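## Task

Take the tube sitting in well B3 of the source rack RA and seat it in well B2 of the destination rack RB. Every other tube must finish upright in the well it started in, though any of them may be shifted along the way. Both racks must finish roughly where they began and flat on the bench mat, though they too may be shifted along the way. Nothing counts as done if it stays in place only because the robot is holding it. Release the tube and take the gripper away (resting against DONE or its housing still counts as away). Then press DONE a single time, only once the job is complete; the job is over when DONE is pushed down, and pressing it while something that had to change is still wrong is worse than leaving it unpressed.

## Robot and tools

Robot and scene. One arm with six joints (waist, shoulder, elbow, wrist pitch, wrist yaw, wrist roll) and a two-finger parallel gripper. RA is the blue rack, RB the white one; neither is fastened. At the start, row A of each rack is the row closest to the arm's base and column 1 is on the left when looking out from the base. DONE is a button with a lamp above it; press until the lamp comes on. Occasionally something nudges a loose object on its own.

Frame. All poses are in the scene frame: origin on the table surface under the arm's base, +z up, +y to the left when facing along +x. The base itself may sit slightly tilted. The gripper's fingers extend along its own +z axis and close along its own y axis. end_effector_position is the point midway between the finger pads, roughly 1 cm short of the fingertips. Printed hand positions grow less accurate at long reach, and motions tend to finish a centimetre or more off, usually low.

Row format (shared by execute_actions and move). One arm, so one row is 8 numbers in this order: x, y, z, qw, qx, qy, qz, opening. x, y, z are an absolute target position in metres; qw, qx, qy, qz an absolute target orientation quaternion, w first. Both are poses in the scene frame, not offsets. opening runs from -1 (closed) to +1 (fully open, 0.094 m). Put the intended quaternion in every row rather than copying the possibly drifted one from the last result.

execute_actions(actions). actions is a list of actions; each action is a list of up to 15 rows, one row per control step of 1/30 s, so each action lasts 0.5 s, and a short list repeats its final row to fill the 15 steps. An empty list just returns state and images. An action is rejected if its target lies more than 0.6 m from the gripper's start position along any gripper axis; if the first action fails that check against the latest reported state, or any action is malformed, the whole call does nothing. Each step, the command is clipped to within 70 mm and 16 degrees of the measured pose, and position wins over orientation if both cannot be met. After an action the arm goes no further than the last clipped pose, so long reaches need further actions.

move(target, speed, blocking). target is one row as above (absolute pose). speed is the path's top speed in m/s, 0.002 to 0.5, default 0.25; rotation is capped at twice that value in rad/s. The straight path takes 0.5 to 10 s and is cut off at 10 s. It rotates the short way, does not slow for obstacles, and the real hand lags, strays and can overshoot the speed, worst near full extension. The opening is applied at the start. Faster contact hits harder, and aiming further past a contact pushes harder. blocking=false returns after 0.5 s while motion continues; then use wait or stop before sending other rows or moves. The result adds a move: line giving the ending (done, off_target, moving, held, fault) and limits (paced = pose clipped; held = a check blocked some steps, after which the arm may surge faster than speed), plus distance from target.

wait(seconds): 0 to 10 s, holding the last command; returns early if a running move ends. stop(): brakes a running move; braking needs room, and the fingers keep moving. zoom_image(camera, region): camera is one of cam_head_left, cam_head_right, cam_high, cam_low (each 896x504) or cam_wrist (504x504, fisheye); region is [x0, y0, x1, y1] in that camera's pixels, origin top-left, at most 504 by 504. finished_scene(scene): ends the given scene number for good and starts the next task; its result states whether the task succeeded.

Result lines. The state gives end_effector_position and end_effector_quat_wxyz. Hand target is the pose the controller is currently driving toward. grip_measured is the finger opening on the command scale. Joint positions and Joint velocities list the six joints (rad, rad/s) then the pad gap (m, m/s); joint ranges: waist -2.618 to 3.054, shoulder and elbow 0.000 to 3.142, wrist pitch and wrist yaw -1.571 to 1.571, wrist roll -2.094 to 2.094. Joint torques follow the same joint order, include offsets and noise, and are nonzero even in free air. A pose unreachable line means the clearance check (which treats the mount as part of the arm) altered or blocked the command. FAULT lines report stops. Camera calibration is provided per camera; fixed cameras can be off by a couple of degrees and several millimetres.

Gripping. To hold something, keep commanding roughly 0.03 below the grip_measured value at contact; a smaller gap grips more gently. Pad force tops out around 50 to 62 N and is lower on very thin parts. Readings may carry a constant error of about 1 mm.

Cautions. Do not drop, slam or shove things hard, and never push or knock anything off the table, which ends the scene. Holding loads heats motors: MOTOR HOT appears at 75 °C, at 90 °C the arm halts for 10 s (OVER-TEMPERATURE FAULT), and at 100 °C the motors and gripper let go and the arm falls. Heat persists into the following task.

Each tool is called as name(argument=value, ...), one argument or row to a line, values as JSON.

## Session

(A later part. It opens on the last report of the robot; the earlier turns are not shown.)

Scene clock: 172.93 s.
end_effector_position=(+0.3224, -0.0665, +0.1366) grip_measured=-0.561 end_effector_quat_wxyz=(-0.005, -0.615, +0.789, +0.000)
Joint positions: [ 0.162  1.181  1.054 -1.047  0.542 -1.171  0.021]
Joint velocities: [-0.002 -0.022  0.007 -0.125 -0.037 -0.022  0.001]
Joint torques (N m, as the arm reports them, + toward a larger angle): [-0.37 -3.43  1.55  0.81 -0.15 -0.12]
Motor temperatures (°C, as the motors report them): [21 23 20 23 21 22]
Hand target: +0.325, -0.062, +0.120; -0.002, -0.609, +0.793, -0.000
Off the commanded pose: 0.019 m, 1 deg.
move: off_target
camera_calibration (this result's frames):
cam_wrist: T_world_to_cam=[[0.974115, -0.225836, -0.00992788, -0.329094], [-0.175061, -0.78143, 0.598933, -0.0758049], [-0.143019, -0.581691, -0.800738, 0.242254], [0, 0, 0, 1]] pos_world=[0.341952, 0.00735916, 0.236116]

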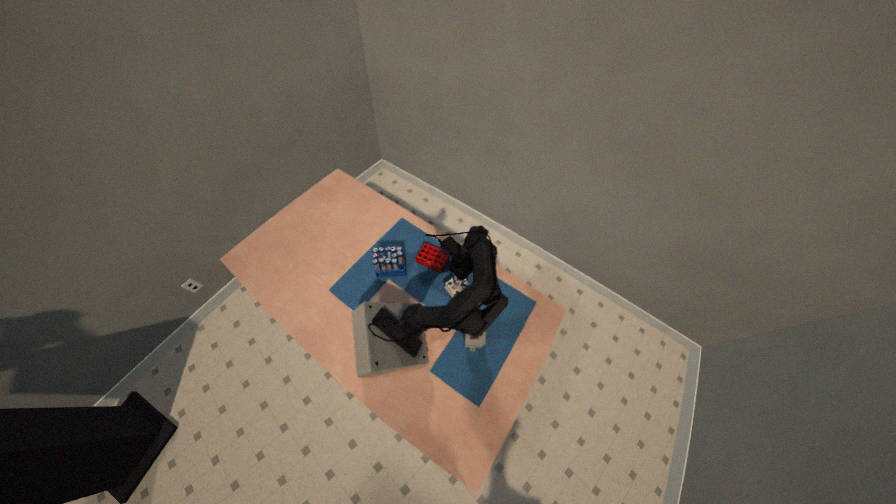

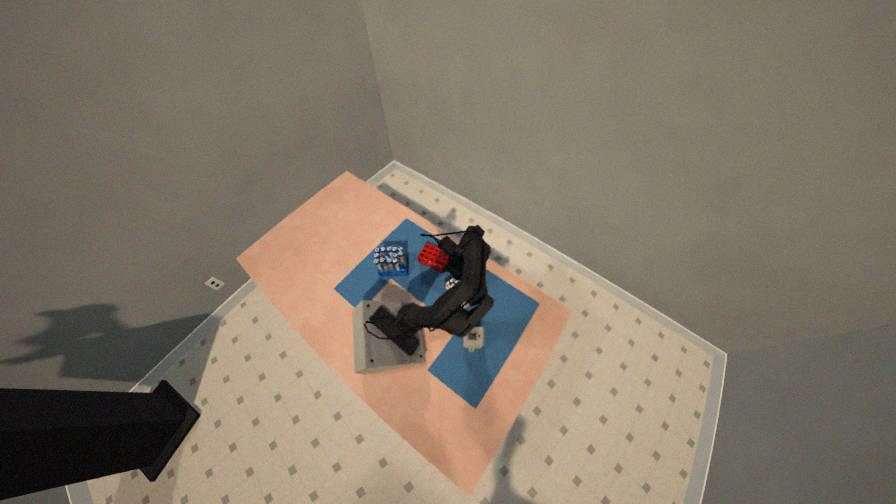

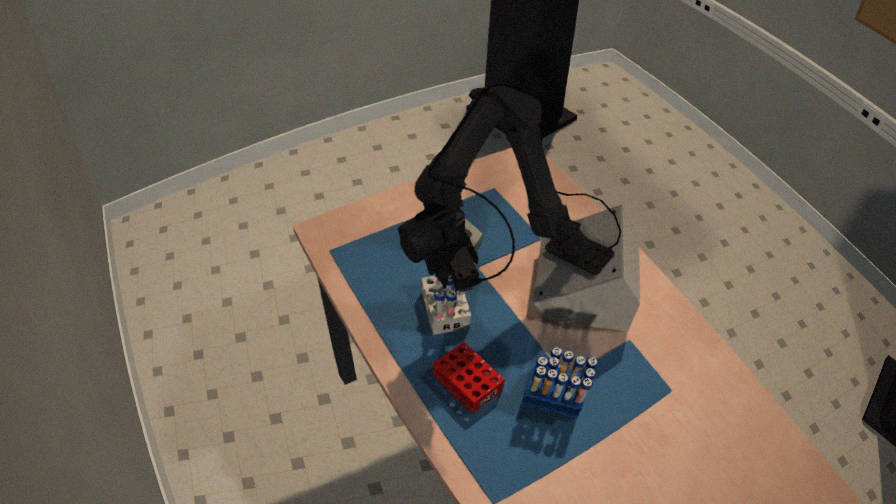

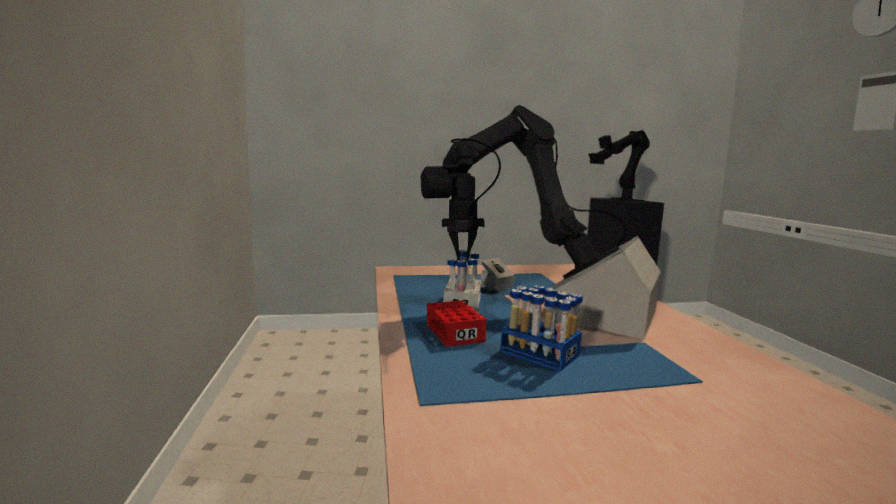

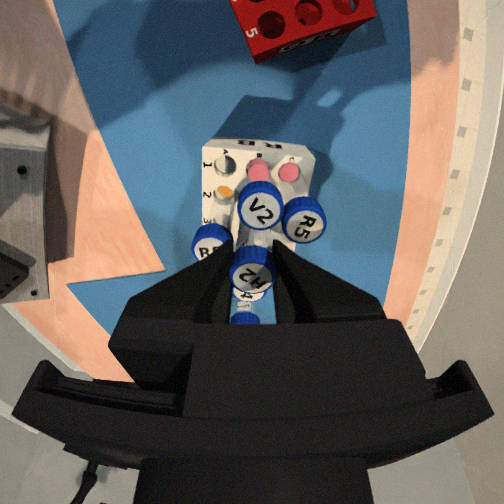

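move(
  target=[0.324,-0.065,0.14,0,0.609,-0.793,0,-0.45],
  speed=0.02,
)

move(
  target=[0.324,-0.065,0.185,0,0.609,-0.793,0,-0.45],
  speed=0.05,
)

zoom_image(
  camera="cam_low",
  region=[420,200,540,320],
)

Scene clock: 178.63 s.
end_effector_position=(+0.3232, -0.0676, +0.1374) grip_measured=-0.452 end_effector_quat_wxyz=(-0.005, -0.611, +0.792, -0.002)
Joint positions: [ 0.162  1.18   1.058 -1.049  0.546 -1.162  0.026]
Joint velocities: [-0.002 -0.002 -0.007 -0.007  0.007  0.066  0.001]
Joint torques (N m, as the arm reports them, + toward a larger angle): [ 2.46 -5.48  4.6   0.   -0.08  0.1 ]
Motor temperatures (°C, as the motors report them): [21 23 20 23 21 22]
Hand target: +0.324, -0.065, +0.140; -0.000, -0.609, +0.793, +0.000
Off the commanded pose: 0.004 m, 1 deg.
move: done
camera_calibration (this result's frames):
cam_wrist: T_world_to_cam=[[0.971938, -0.235143, -0.00659473, -0.330482], [-0.184046, -0.777597, 0.601224, -0.074197], [-0.146502, -0.583139, -0.799054, 0.243226], [0, 0, 0, 1]] pos_world=[0.343186, 0.0064283, 0.23678]

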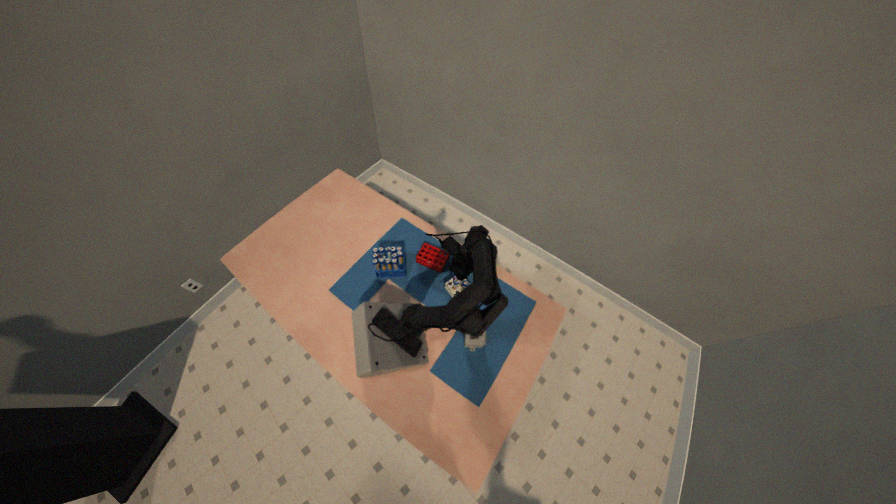

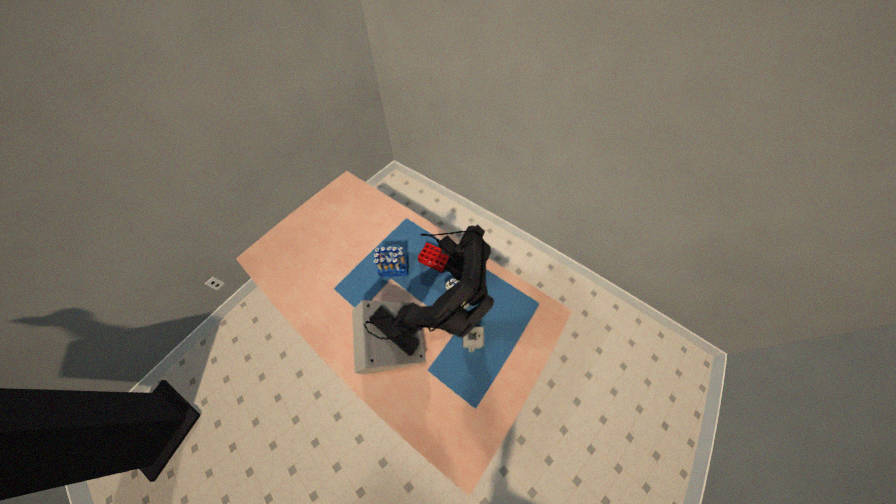

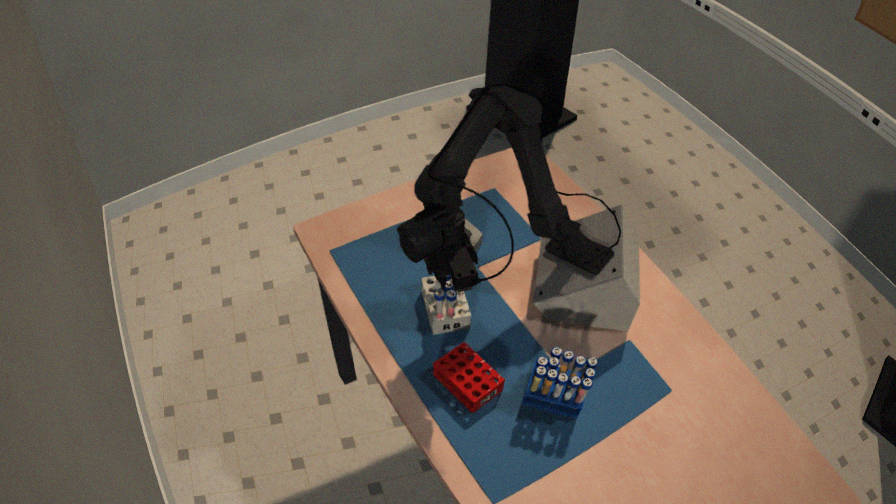

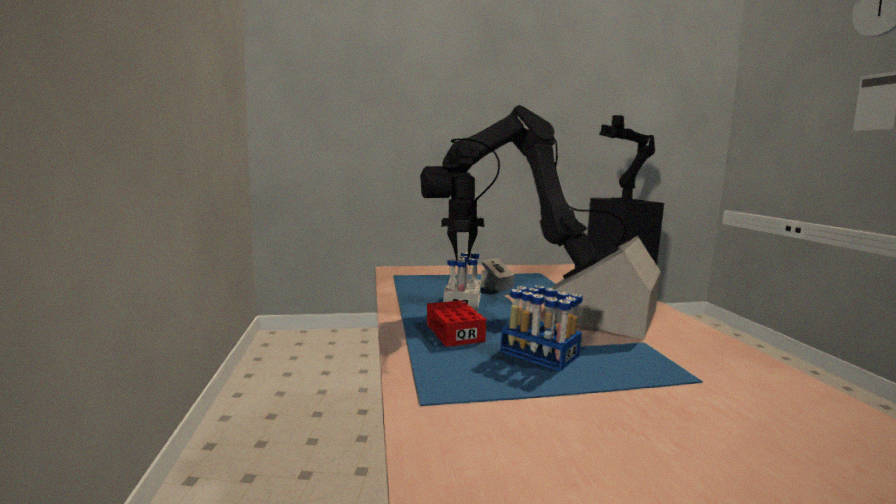

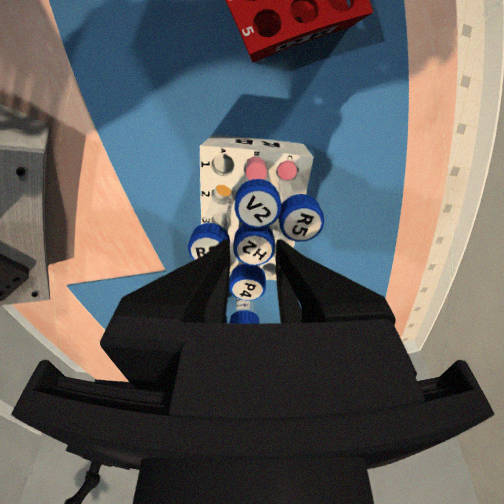

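Scene clock: 180.10 s.
end_effector_position=(+0.3184, -0.0656, +0.1752) grip_measured=-0.451 end_effector_quat_wxyz=(-0.014, -0.612, +0.791, +0.002)
Joint positions: [ 0.28   1.18   1.18  -1.265  0.586 -1.021  0.026]
Joint velocities: [-0.007  0.017 -0.007 -0.051 -0.007 -0.051 -0.001]
Joint torques (N m, as the arm reports them, + toward a larger angle): [ 3.27 -5.47  6.23 -0.12 -0.09  0.09]
Motor temperatures (°C, as the motors report them): [21 23 20 23 21 22]
Hand target: +0.324, -0.064, +0.185; +0.001, -0.608, +0.794, +0.002
Off the commanded pose: 0.011 m, 2 deg.
move: off_target
camera_calibration (this result's frames):
cam_wrist: T_world_to_cam=[[0.972118, -0.2332, -0.0245813, -0.321906], [-0.170645, -0.775435, 0.607932, -0.101576], [-0.160831, -0.586787, -0.793609, 0.277163], [0, 0, 0, 1]] pos_world=[0.340173, 0.00880209, 0.273797]

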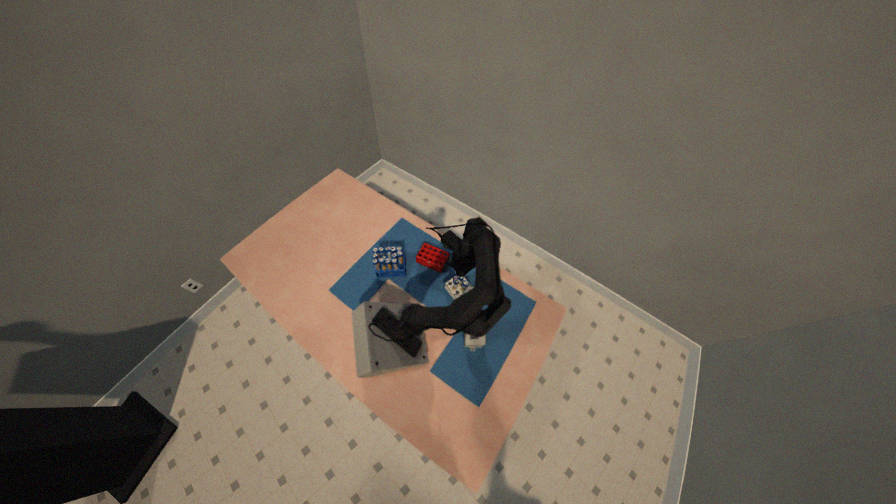

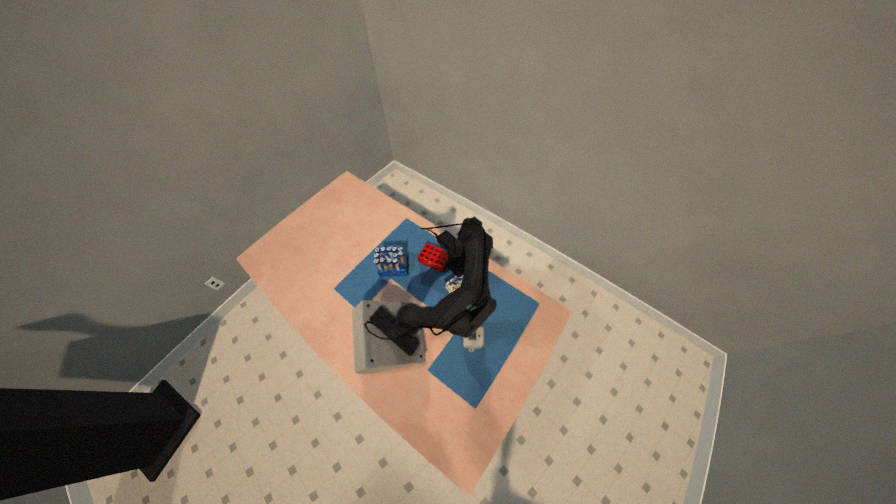

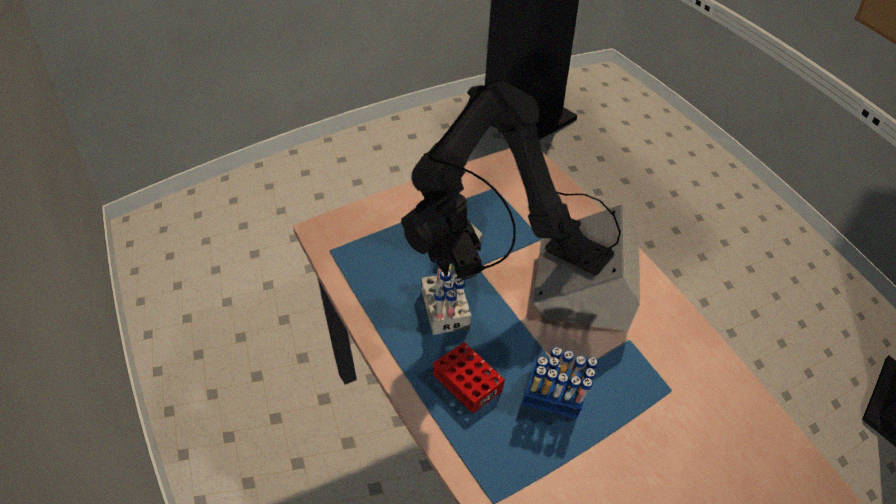

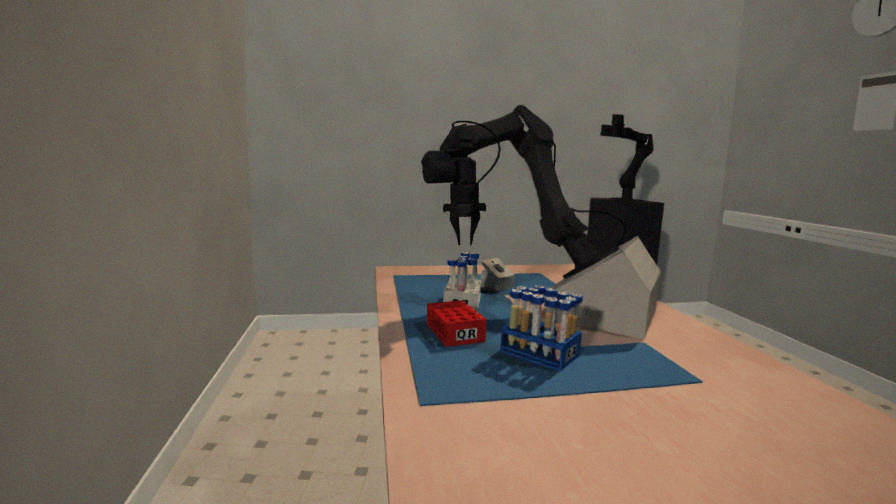

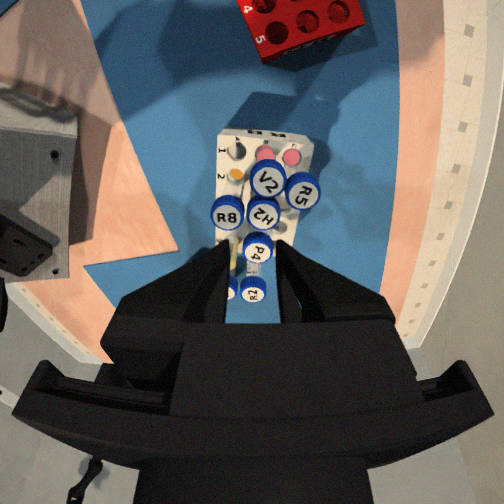

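Region (420, 200, 540, 320) of cam_low's 896x504 image, scaled by 4.200, with more detail than that image has.

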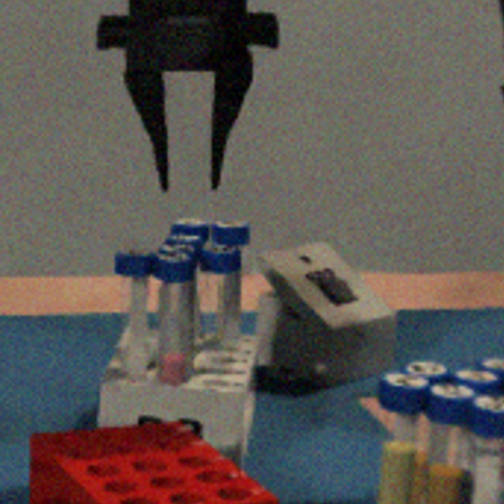

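move(
  target=[0.29,-0.13,0.22,0,0.707,-0.707,0,-0.45],
)

Scene clock: 195.77 s.
end_effector_position=(+0.2881, -0.1262, +0.2108) grip_measured=-0.451 end_effector_quat_wxyz=(+0.016, +0.711, -0.703, -0.001)
Joint positions: [ 0.113  0.992  1.242 -1.418  0.537 -1.47   0.026]
Joint velocities: [-0.012 -0.007 -0.017  0.007 -0.037 -0.022 -0.002]
Joint torques (N m, as the arm reports them, + toward a larger angle): [-0.01 -6.15  6.27 -0.1  -0.24 -0.07]
Motor temperatures (°C, as the motors report them): [21 23 21 23 21 22]
Hand target: +0.288, -0.130, +0.221; +0.002, +0.708, -0.707, +0.002
Off the commanded pose: 0.010 m, 2 deg.
move: done
camera_calibration (this result's frames):
cam_wrist: T_world_to_cam=[[0.999192, 0.0286576, -0.0281932, -0.279696], [0.0399103, -0.791315, 0.610104, -0.238494], [-0.00482554, -0.610736, -0.791819, 0.21672], [0, 0, 0, 1]] pos_world=[0.290034, -0.0483497, 0.309224]

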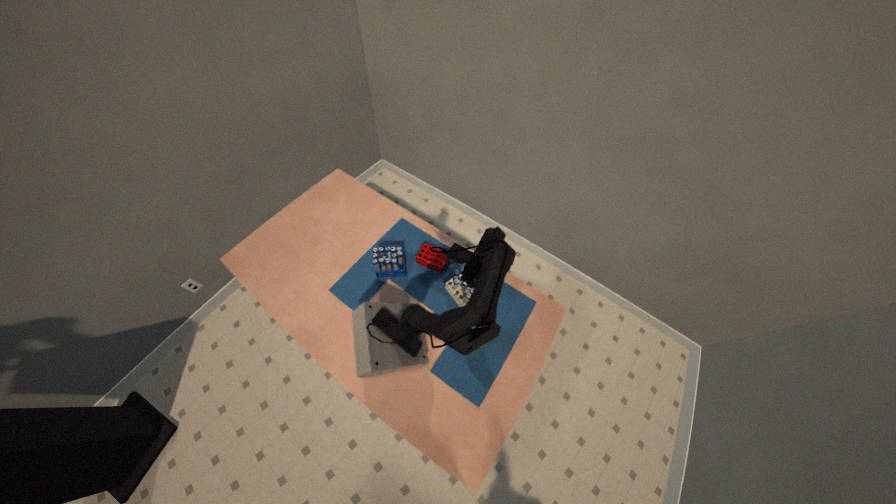

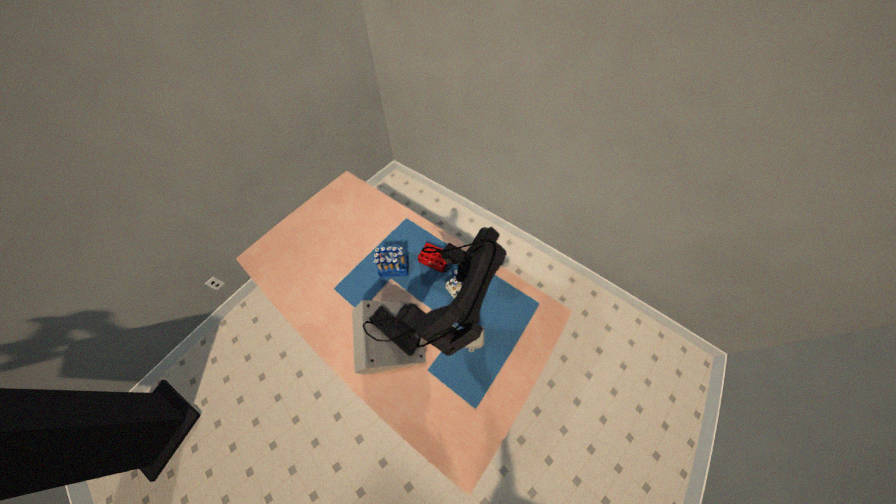

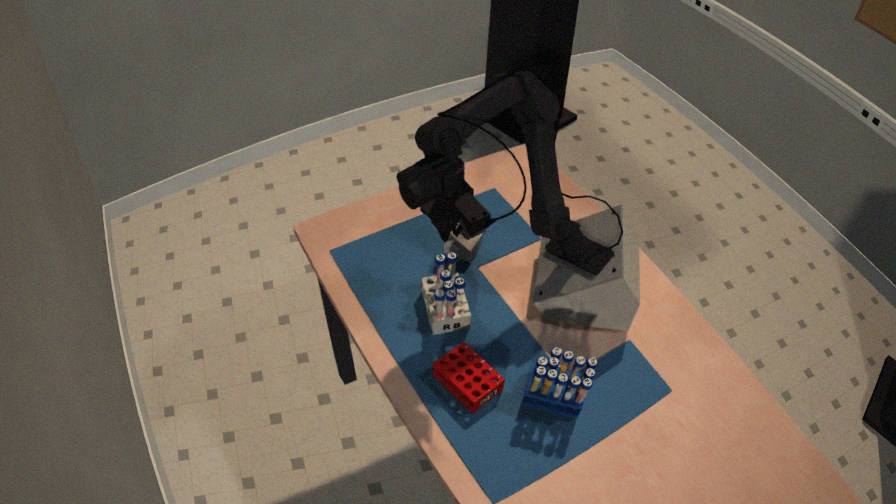

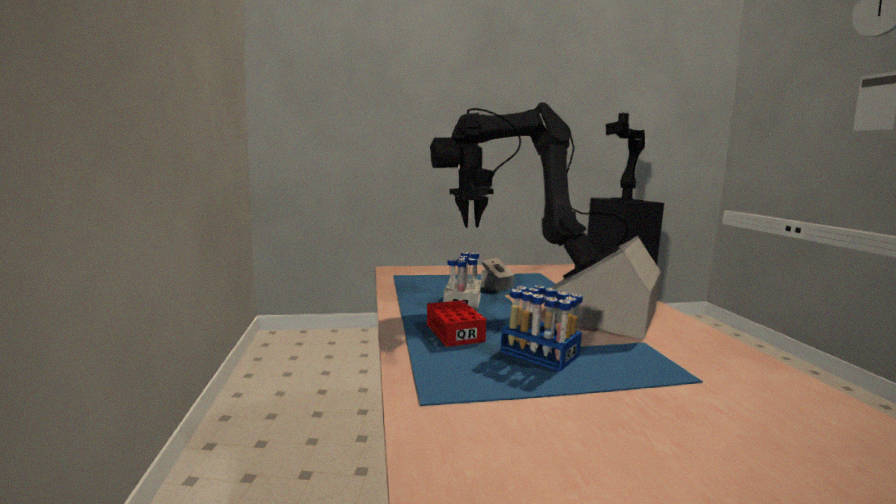

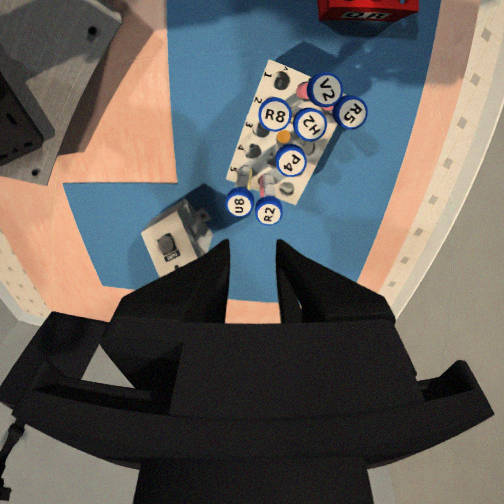

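move(
  target=[0.175,-0.2,0.16,0,0.707,-0.707,0,-1],
)

Scene clock: 203.13 s.
end_effector_position=(+0.1710, -0.1993, +0.1586) grip_measured=-0.989 end_effector_quat_wxyz=(-0.135, -0.660, +0.739, -0.007)
Joint positions: [-0.699  0.656  0.835 -1.139  0.343 -2.073  0.001]
Joint velocities: [-0.022 -0.002 -0.002 -0.007  0.037  0.022  0.   ]
Joint torques (N m, as the arm reports them, + toward a larger angle): [-1.12 -5.03  5.15  0.06  0.06 -0.08]
Motor temperatures (°C, as the motors report them): [21 23 21 23 21 22]
Hand target: +0.173, -0.201, +0.162; -0.130, -0.661, +0.739, -0.016
Off the commanded pose: 0.004 m, 17 deg; orientation clipped at the last step of the last action.
joint sent to its limit — the command would take joint 6 (wrist roll) past its lower limit, so that joint was sent only as far as its limit.
move: off_target; limits=paced
camera_calibration (this result's frames):
cam_wrist: T_world_to_cam=[[0.978249, -0.110667, -0.175447, -0.162877], [0.0557711, -0.674335, 0.736317, -0.259271], [-0.199796, -0.730086, -0.653495, 0.117762], [0, 0, 0, 1]] pos_world=[0.197322, -0.106884, 0.239286]

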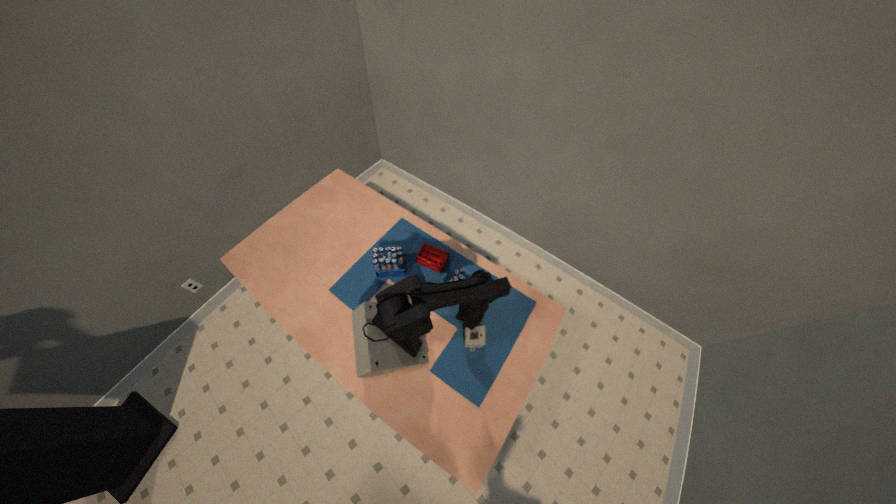

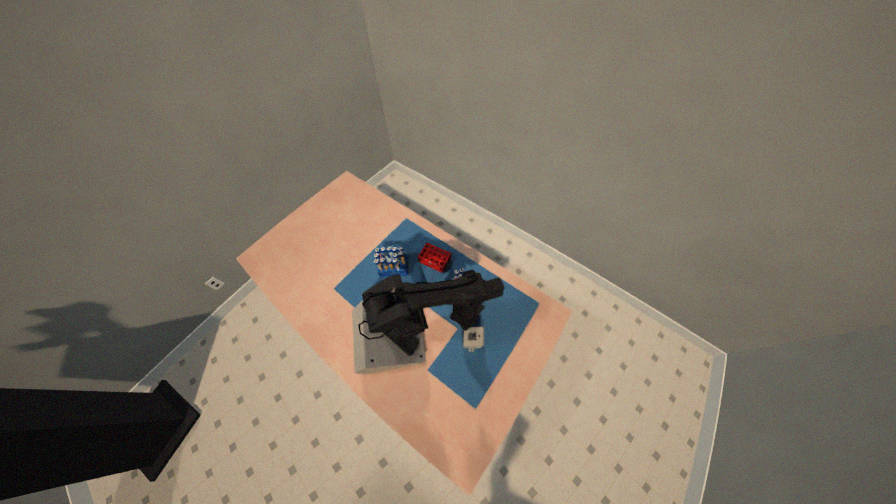

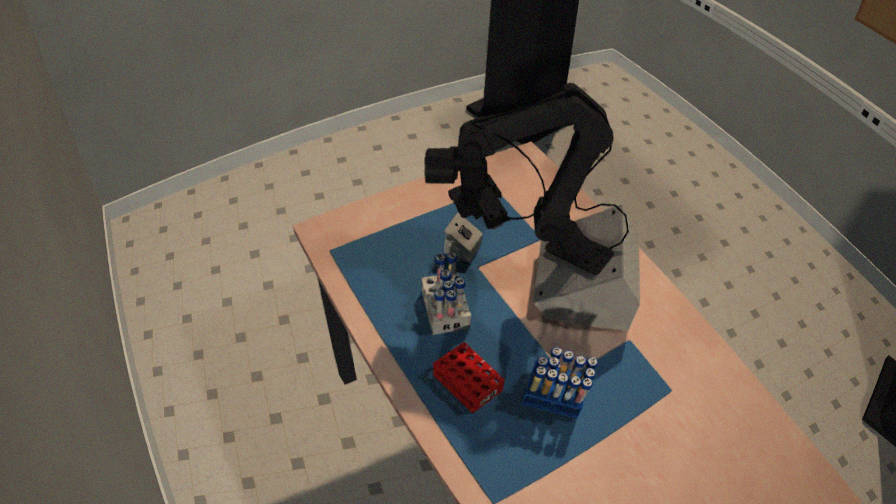

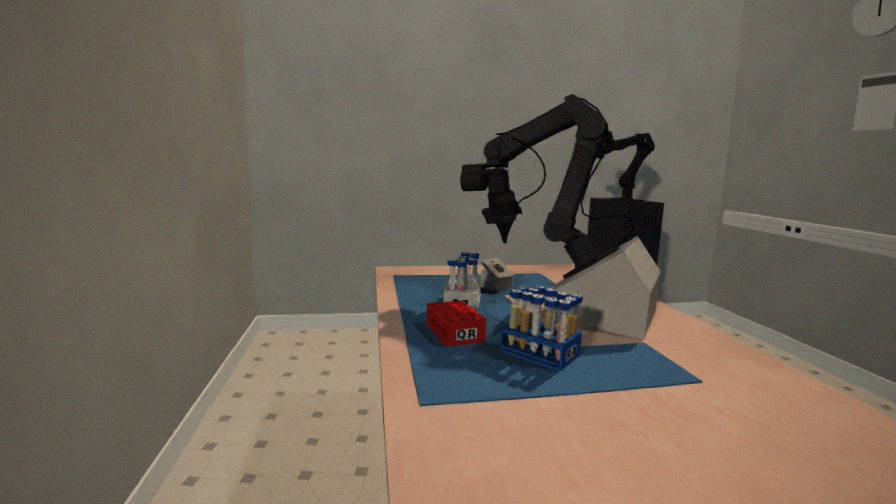

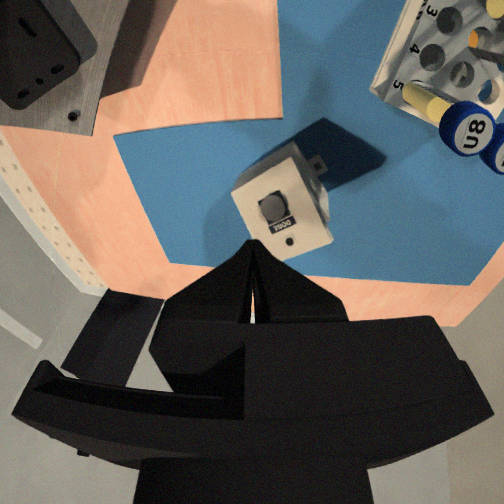

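move(
  target=[0.171,-0.245,0.1,0,0.42,-0.907,0,-1],
)

move(
  target=[0.171,-0.245,0.07,0,0.42,-0.907,0,-1],
  speed=0.03,
)

Scene clock: 213.37 s.
end_effector_position=(+0.1701, -0.2480, +0.1029) grip_measured=-0.989 end_effector_quat_wxyz=(-0.013, -0.437, +0.899, -0.001)
Joint positions: [-1.304  0.924  0.814 -0.853 -0.263 -2.017  0.001]
Joint velocities: [-0.017 -0.002 -0.002  0.007 -0.037  0.037 -0.002]
Joint torques (N m, as the arm reports them, + toward a larger angle): [-1.62 -4.48  3.83  0.1  -0.17  0.11]
Motor temperatures (°C, as the motors report them): [21 23 21 23 21 22]
Hand target: +0.168, -0.247, +0.100; -0.009, -0.425, +0.905, +0.002
Off the commanded pose: 0.004 m, 3 deg.
move: off_target
camera_calibration (this result's frames):
cam_wrist: T_world_to_cam=[[0.797053, -0.603767, -0.0130916, -0.285376], [-0.470731, -0.634715, 0.612821, -0.138947], [-0.378311, -0.482288, -0.790113, 0.15152], [0, 0, 0, 1]] pos_world=[0.219375, -0.187416, 0.201131]

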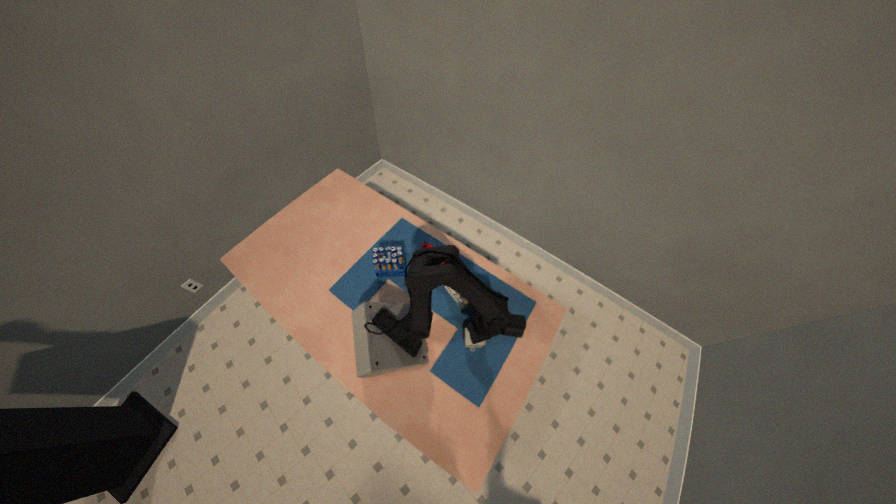

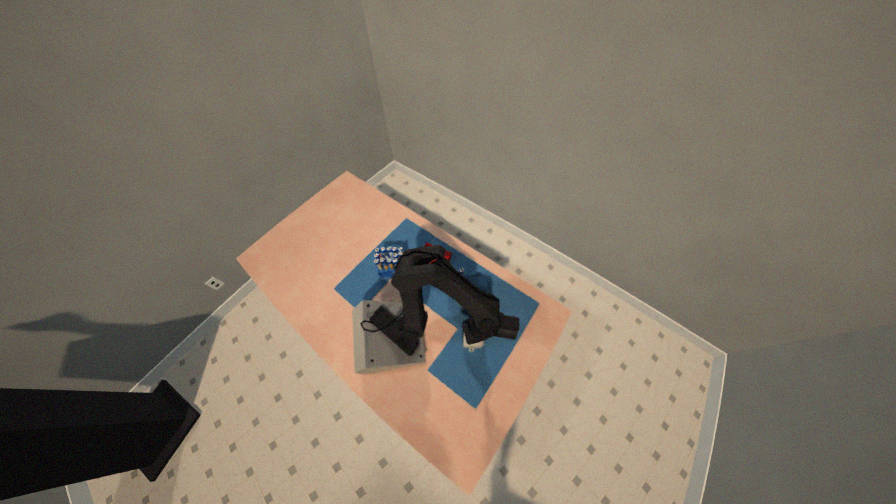

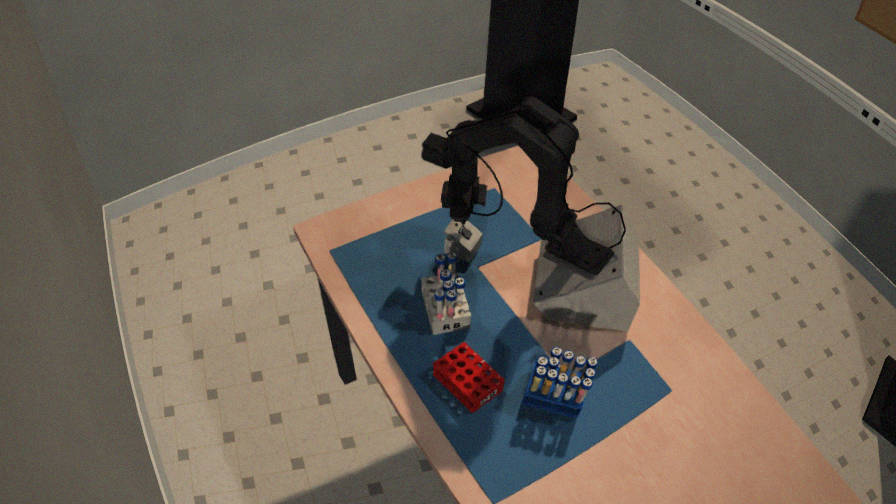

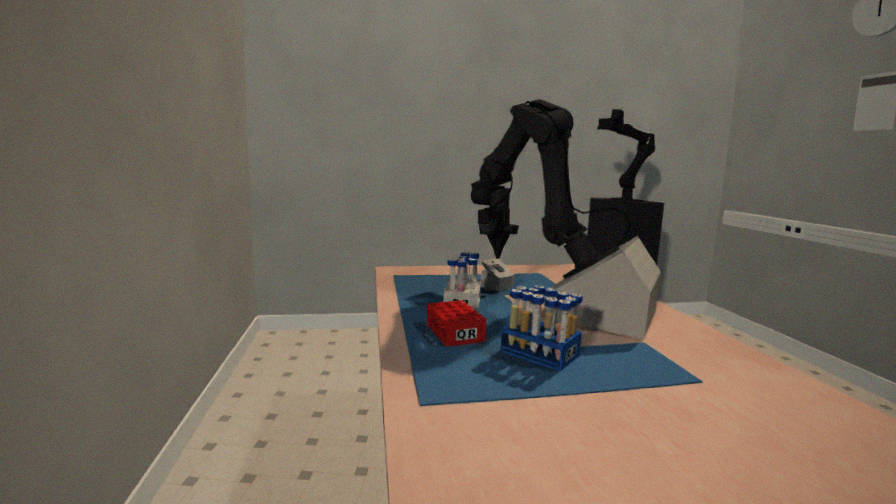

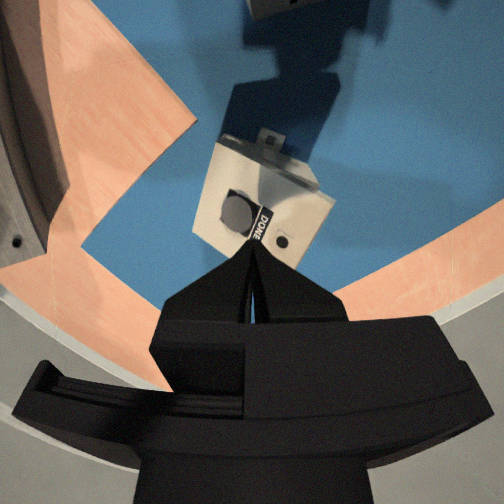

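Scene clock: 214.70 s.
end_effector_position=(+0.1681, -0.2465, +0.0805) grip_measured=-0.989 end_effector_quat_wxyz=(-0.009, -0.420, +0.907, -0.001)
Joint positions: [-1.28   0.966  0.752 -0.746 -0.257 -1.96   0.001]
Joint velocities: [-0.007 -0.012  0.007  0.022 -0.051 -0.037 -0.   ]
Joint torques (N m, as the arm reports them, + toward a larger angle): [ 0.73 -3.11  2.78  0.52 -0.14  0.08]
Motor temperatures (°C, as the motors report them): [21 23 21 23 21 22]
Hand target: +0.171, -0.245, +0.070; +0.000, -0.420, +0.908, +0.000
Off the commanded pose: 0.011 m, 1 deg.
move: off_target
camera_calibration (this result's frames):
cam_wrist: T_world_to_cam=[[0.774317, -0.632714, -0.0103166, -0.286693], [-0.498007, -0.619359, 0.606946, -0.116352], [-0.390413, -0.464831, -0.794676, 0.140481], [0, 0, 0, 1]] pos_world=[0.218893, -0.188158, 0.179299]

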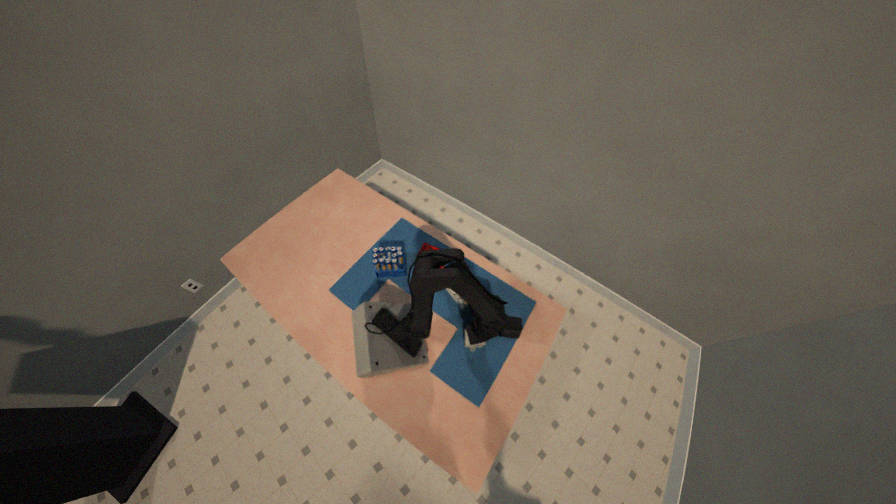

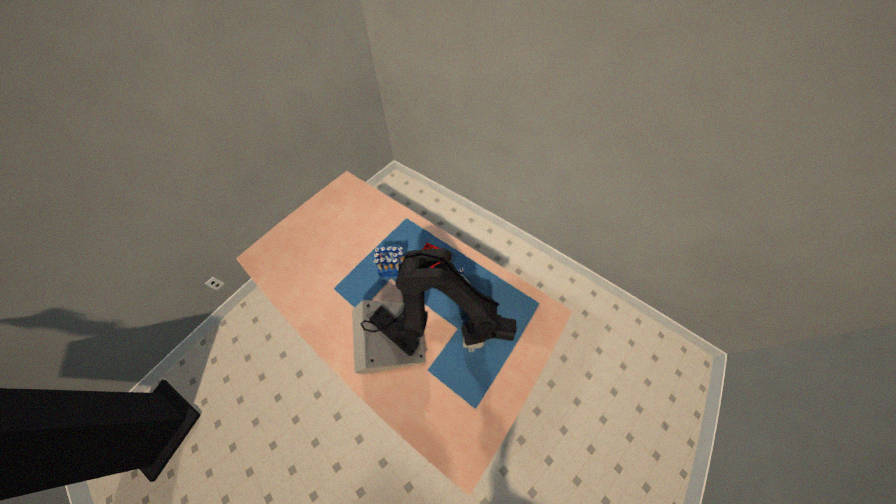

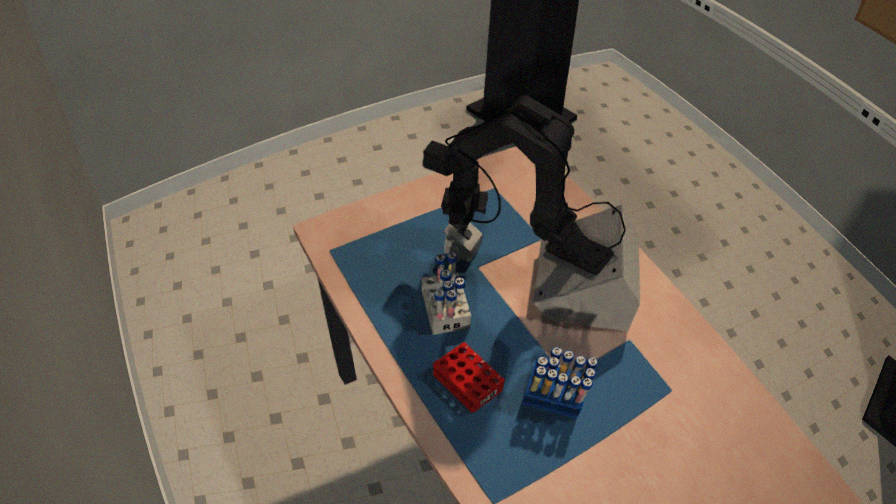

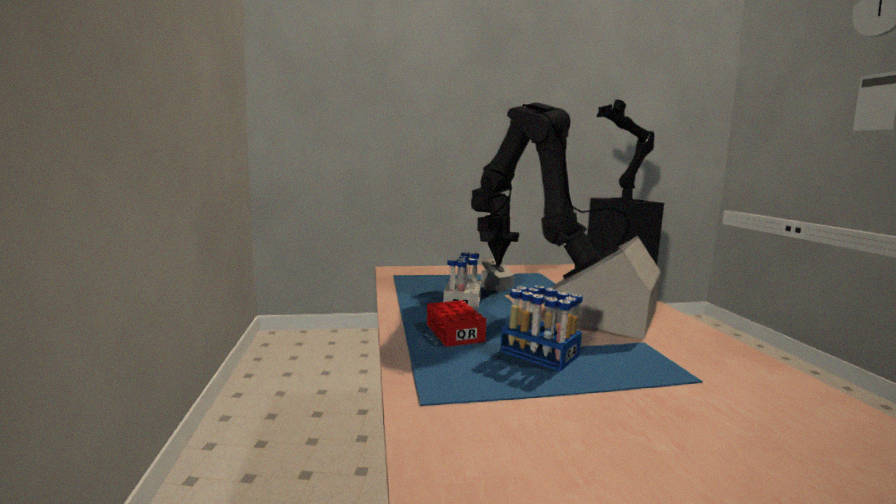

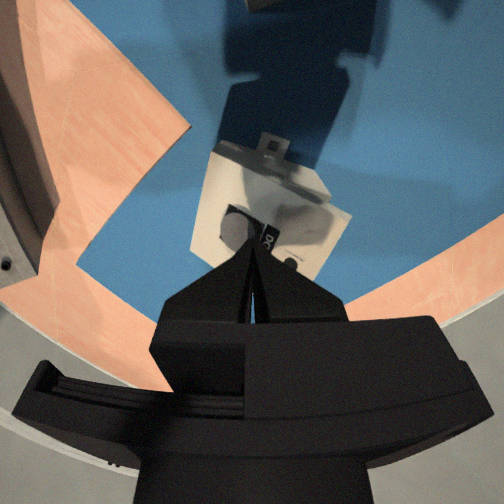

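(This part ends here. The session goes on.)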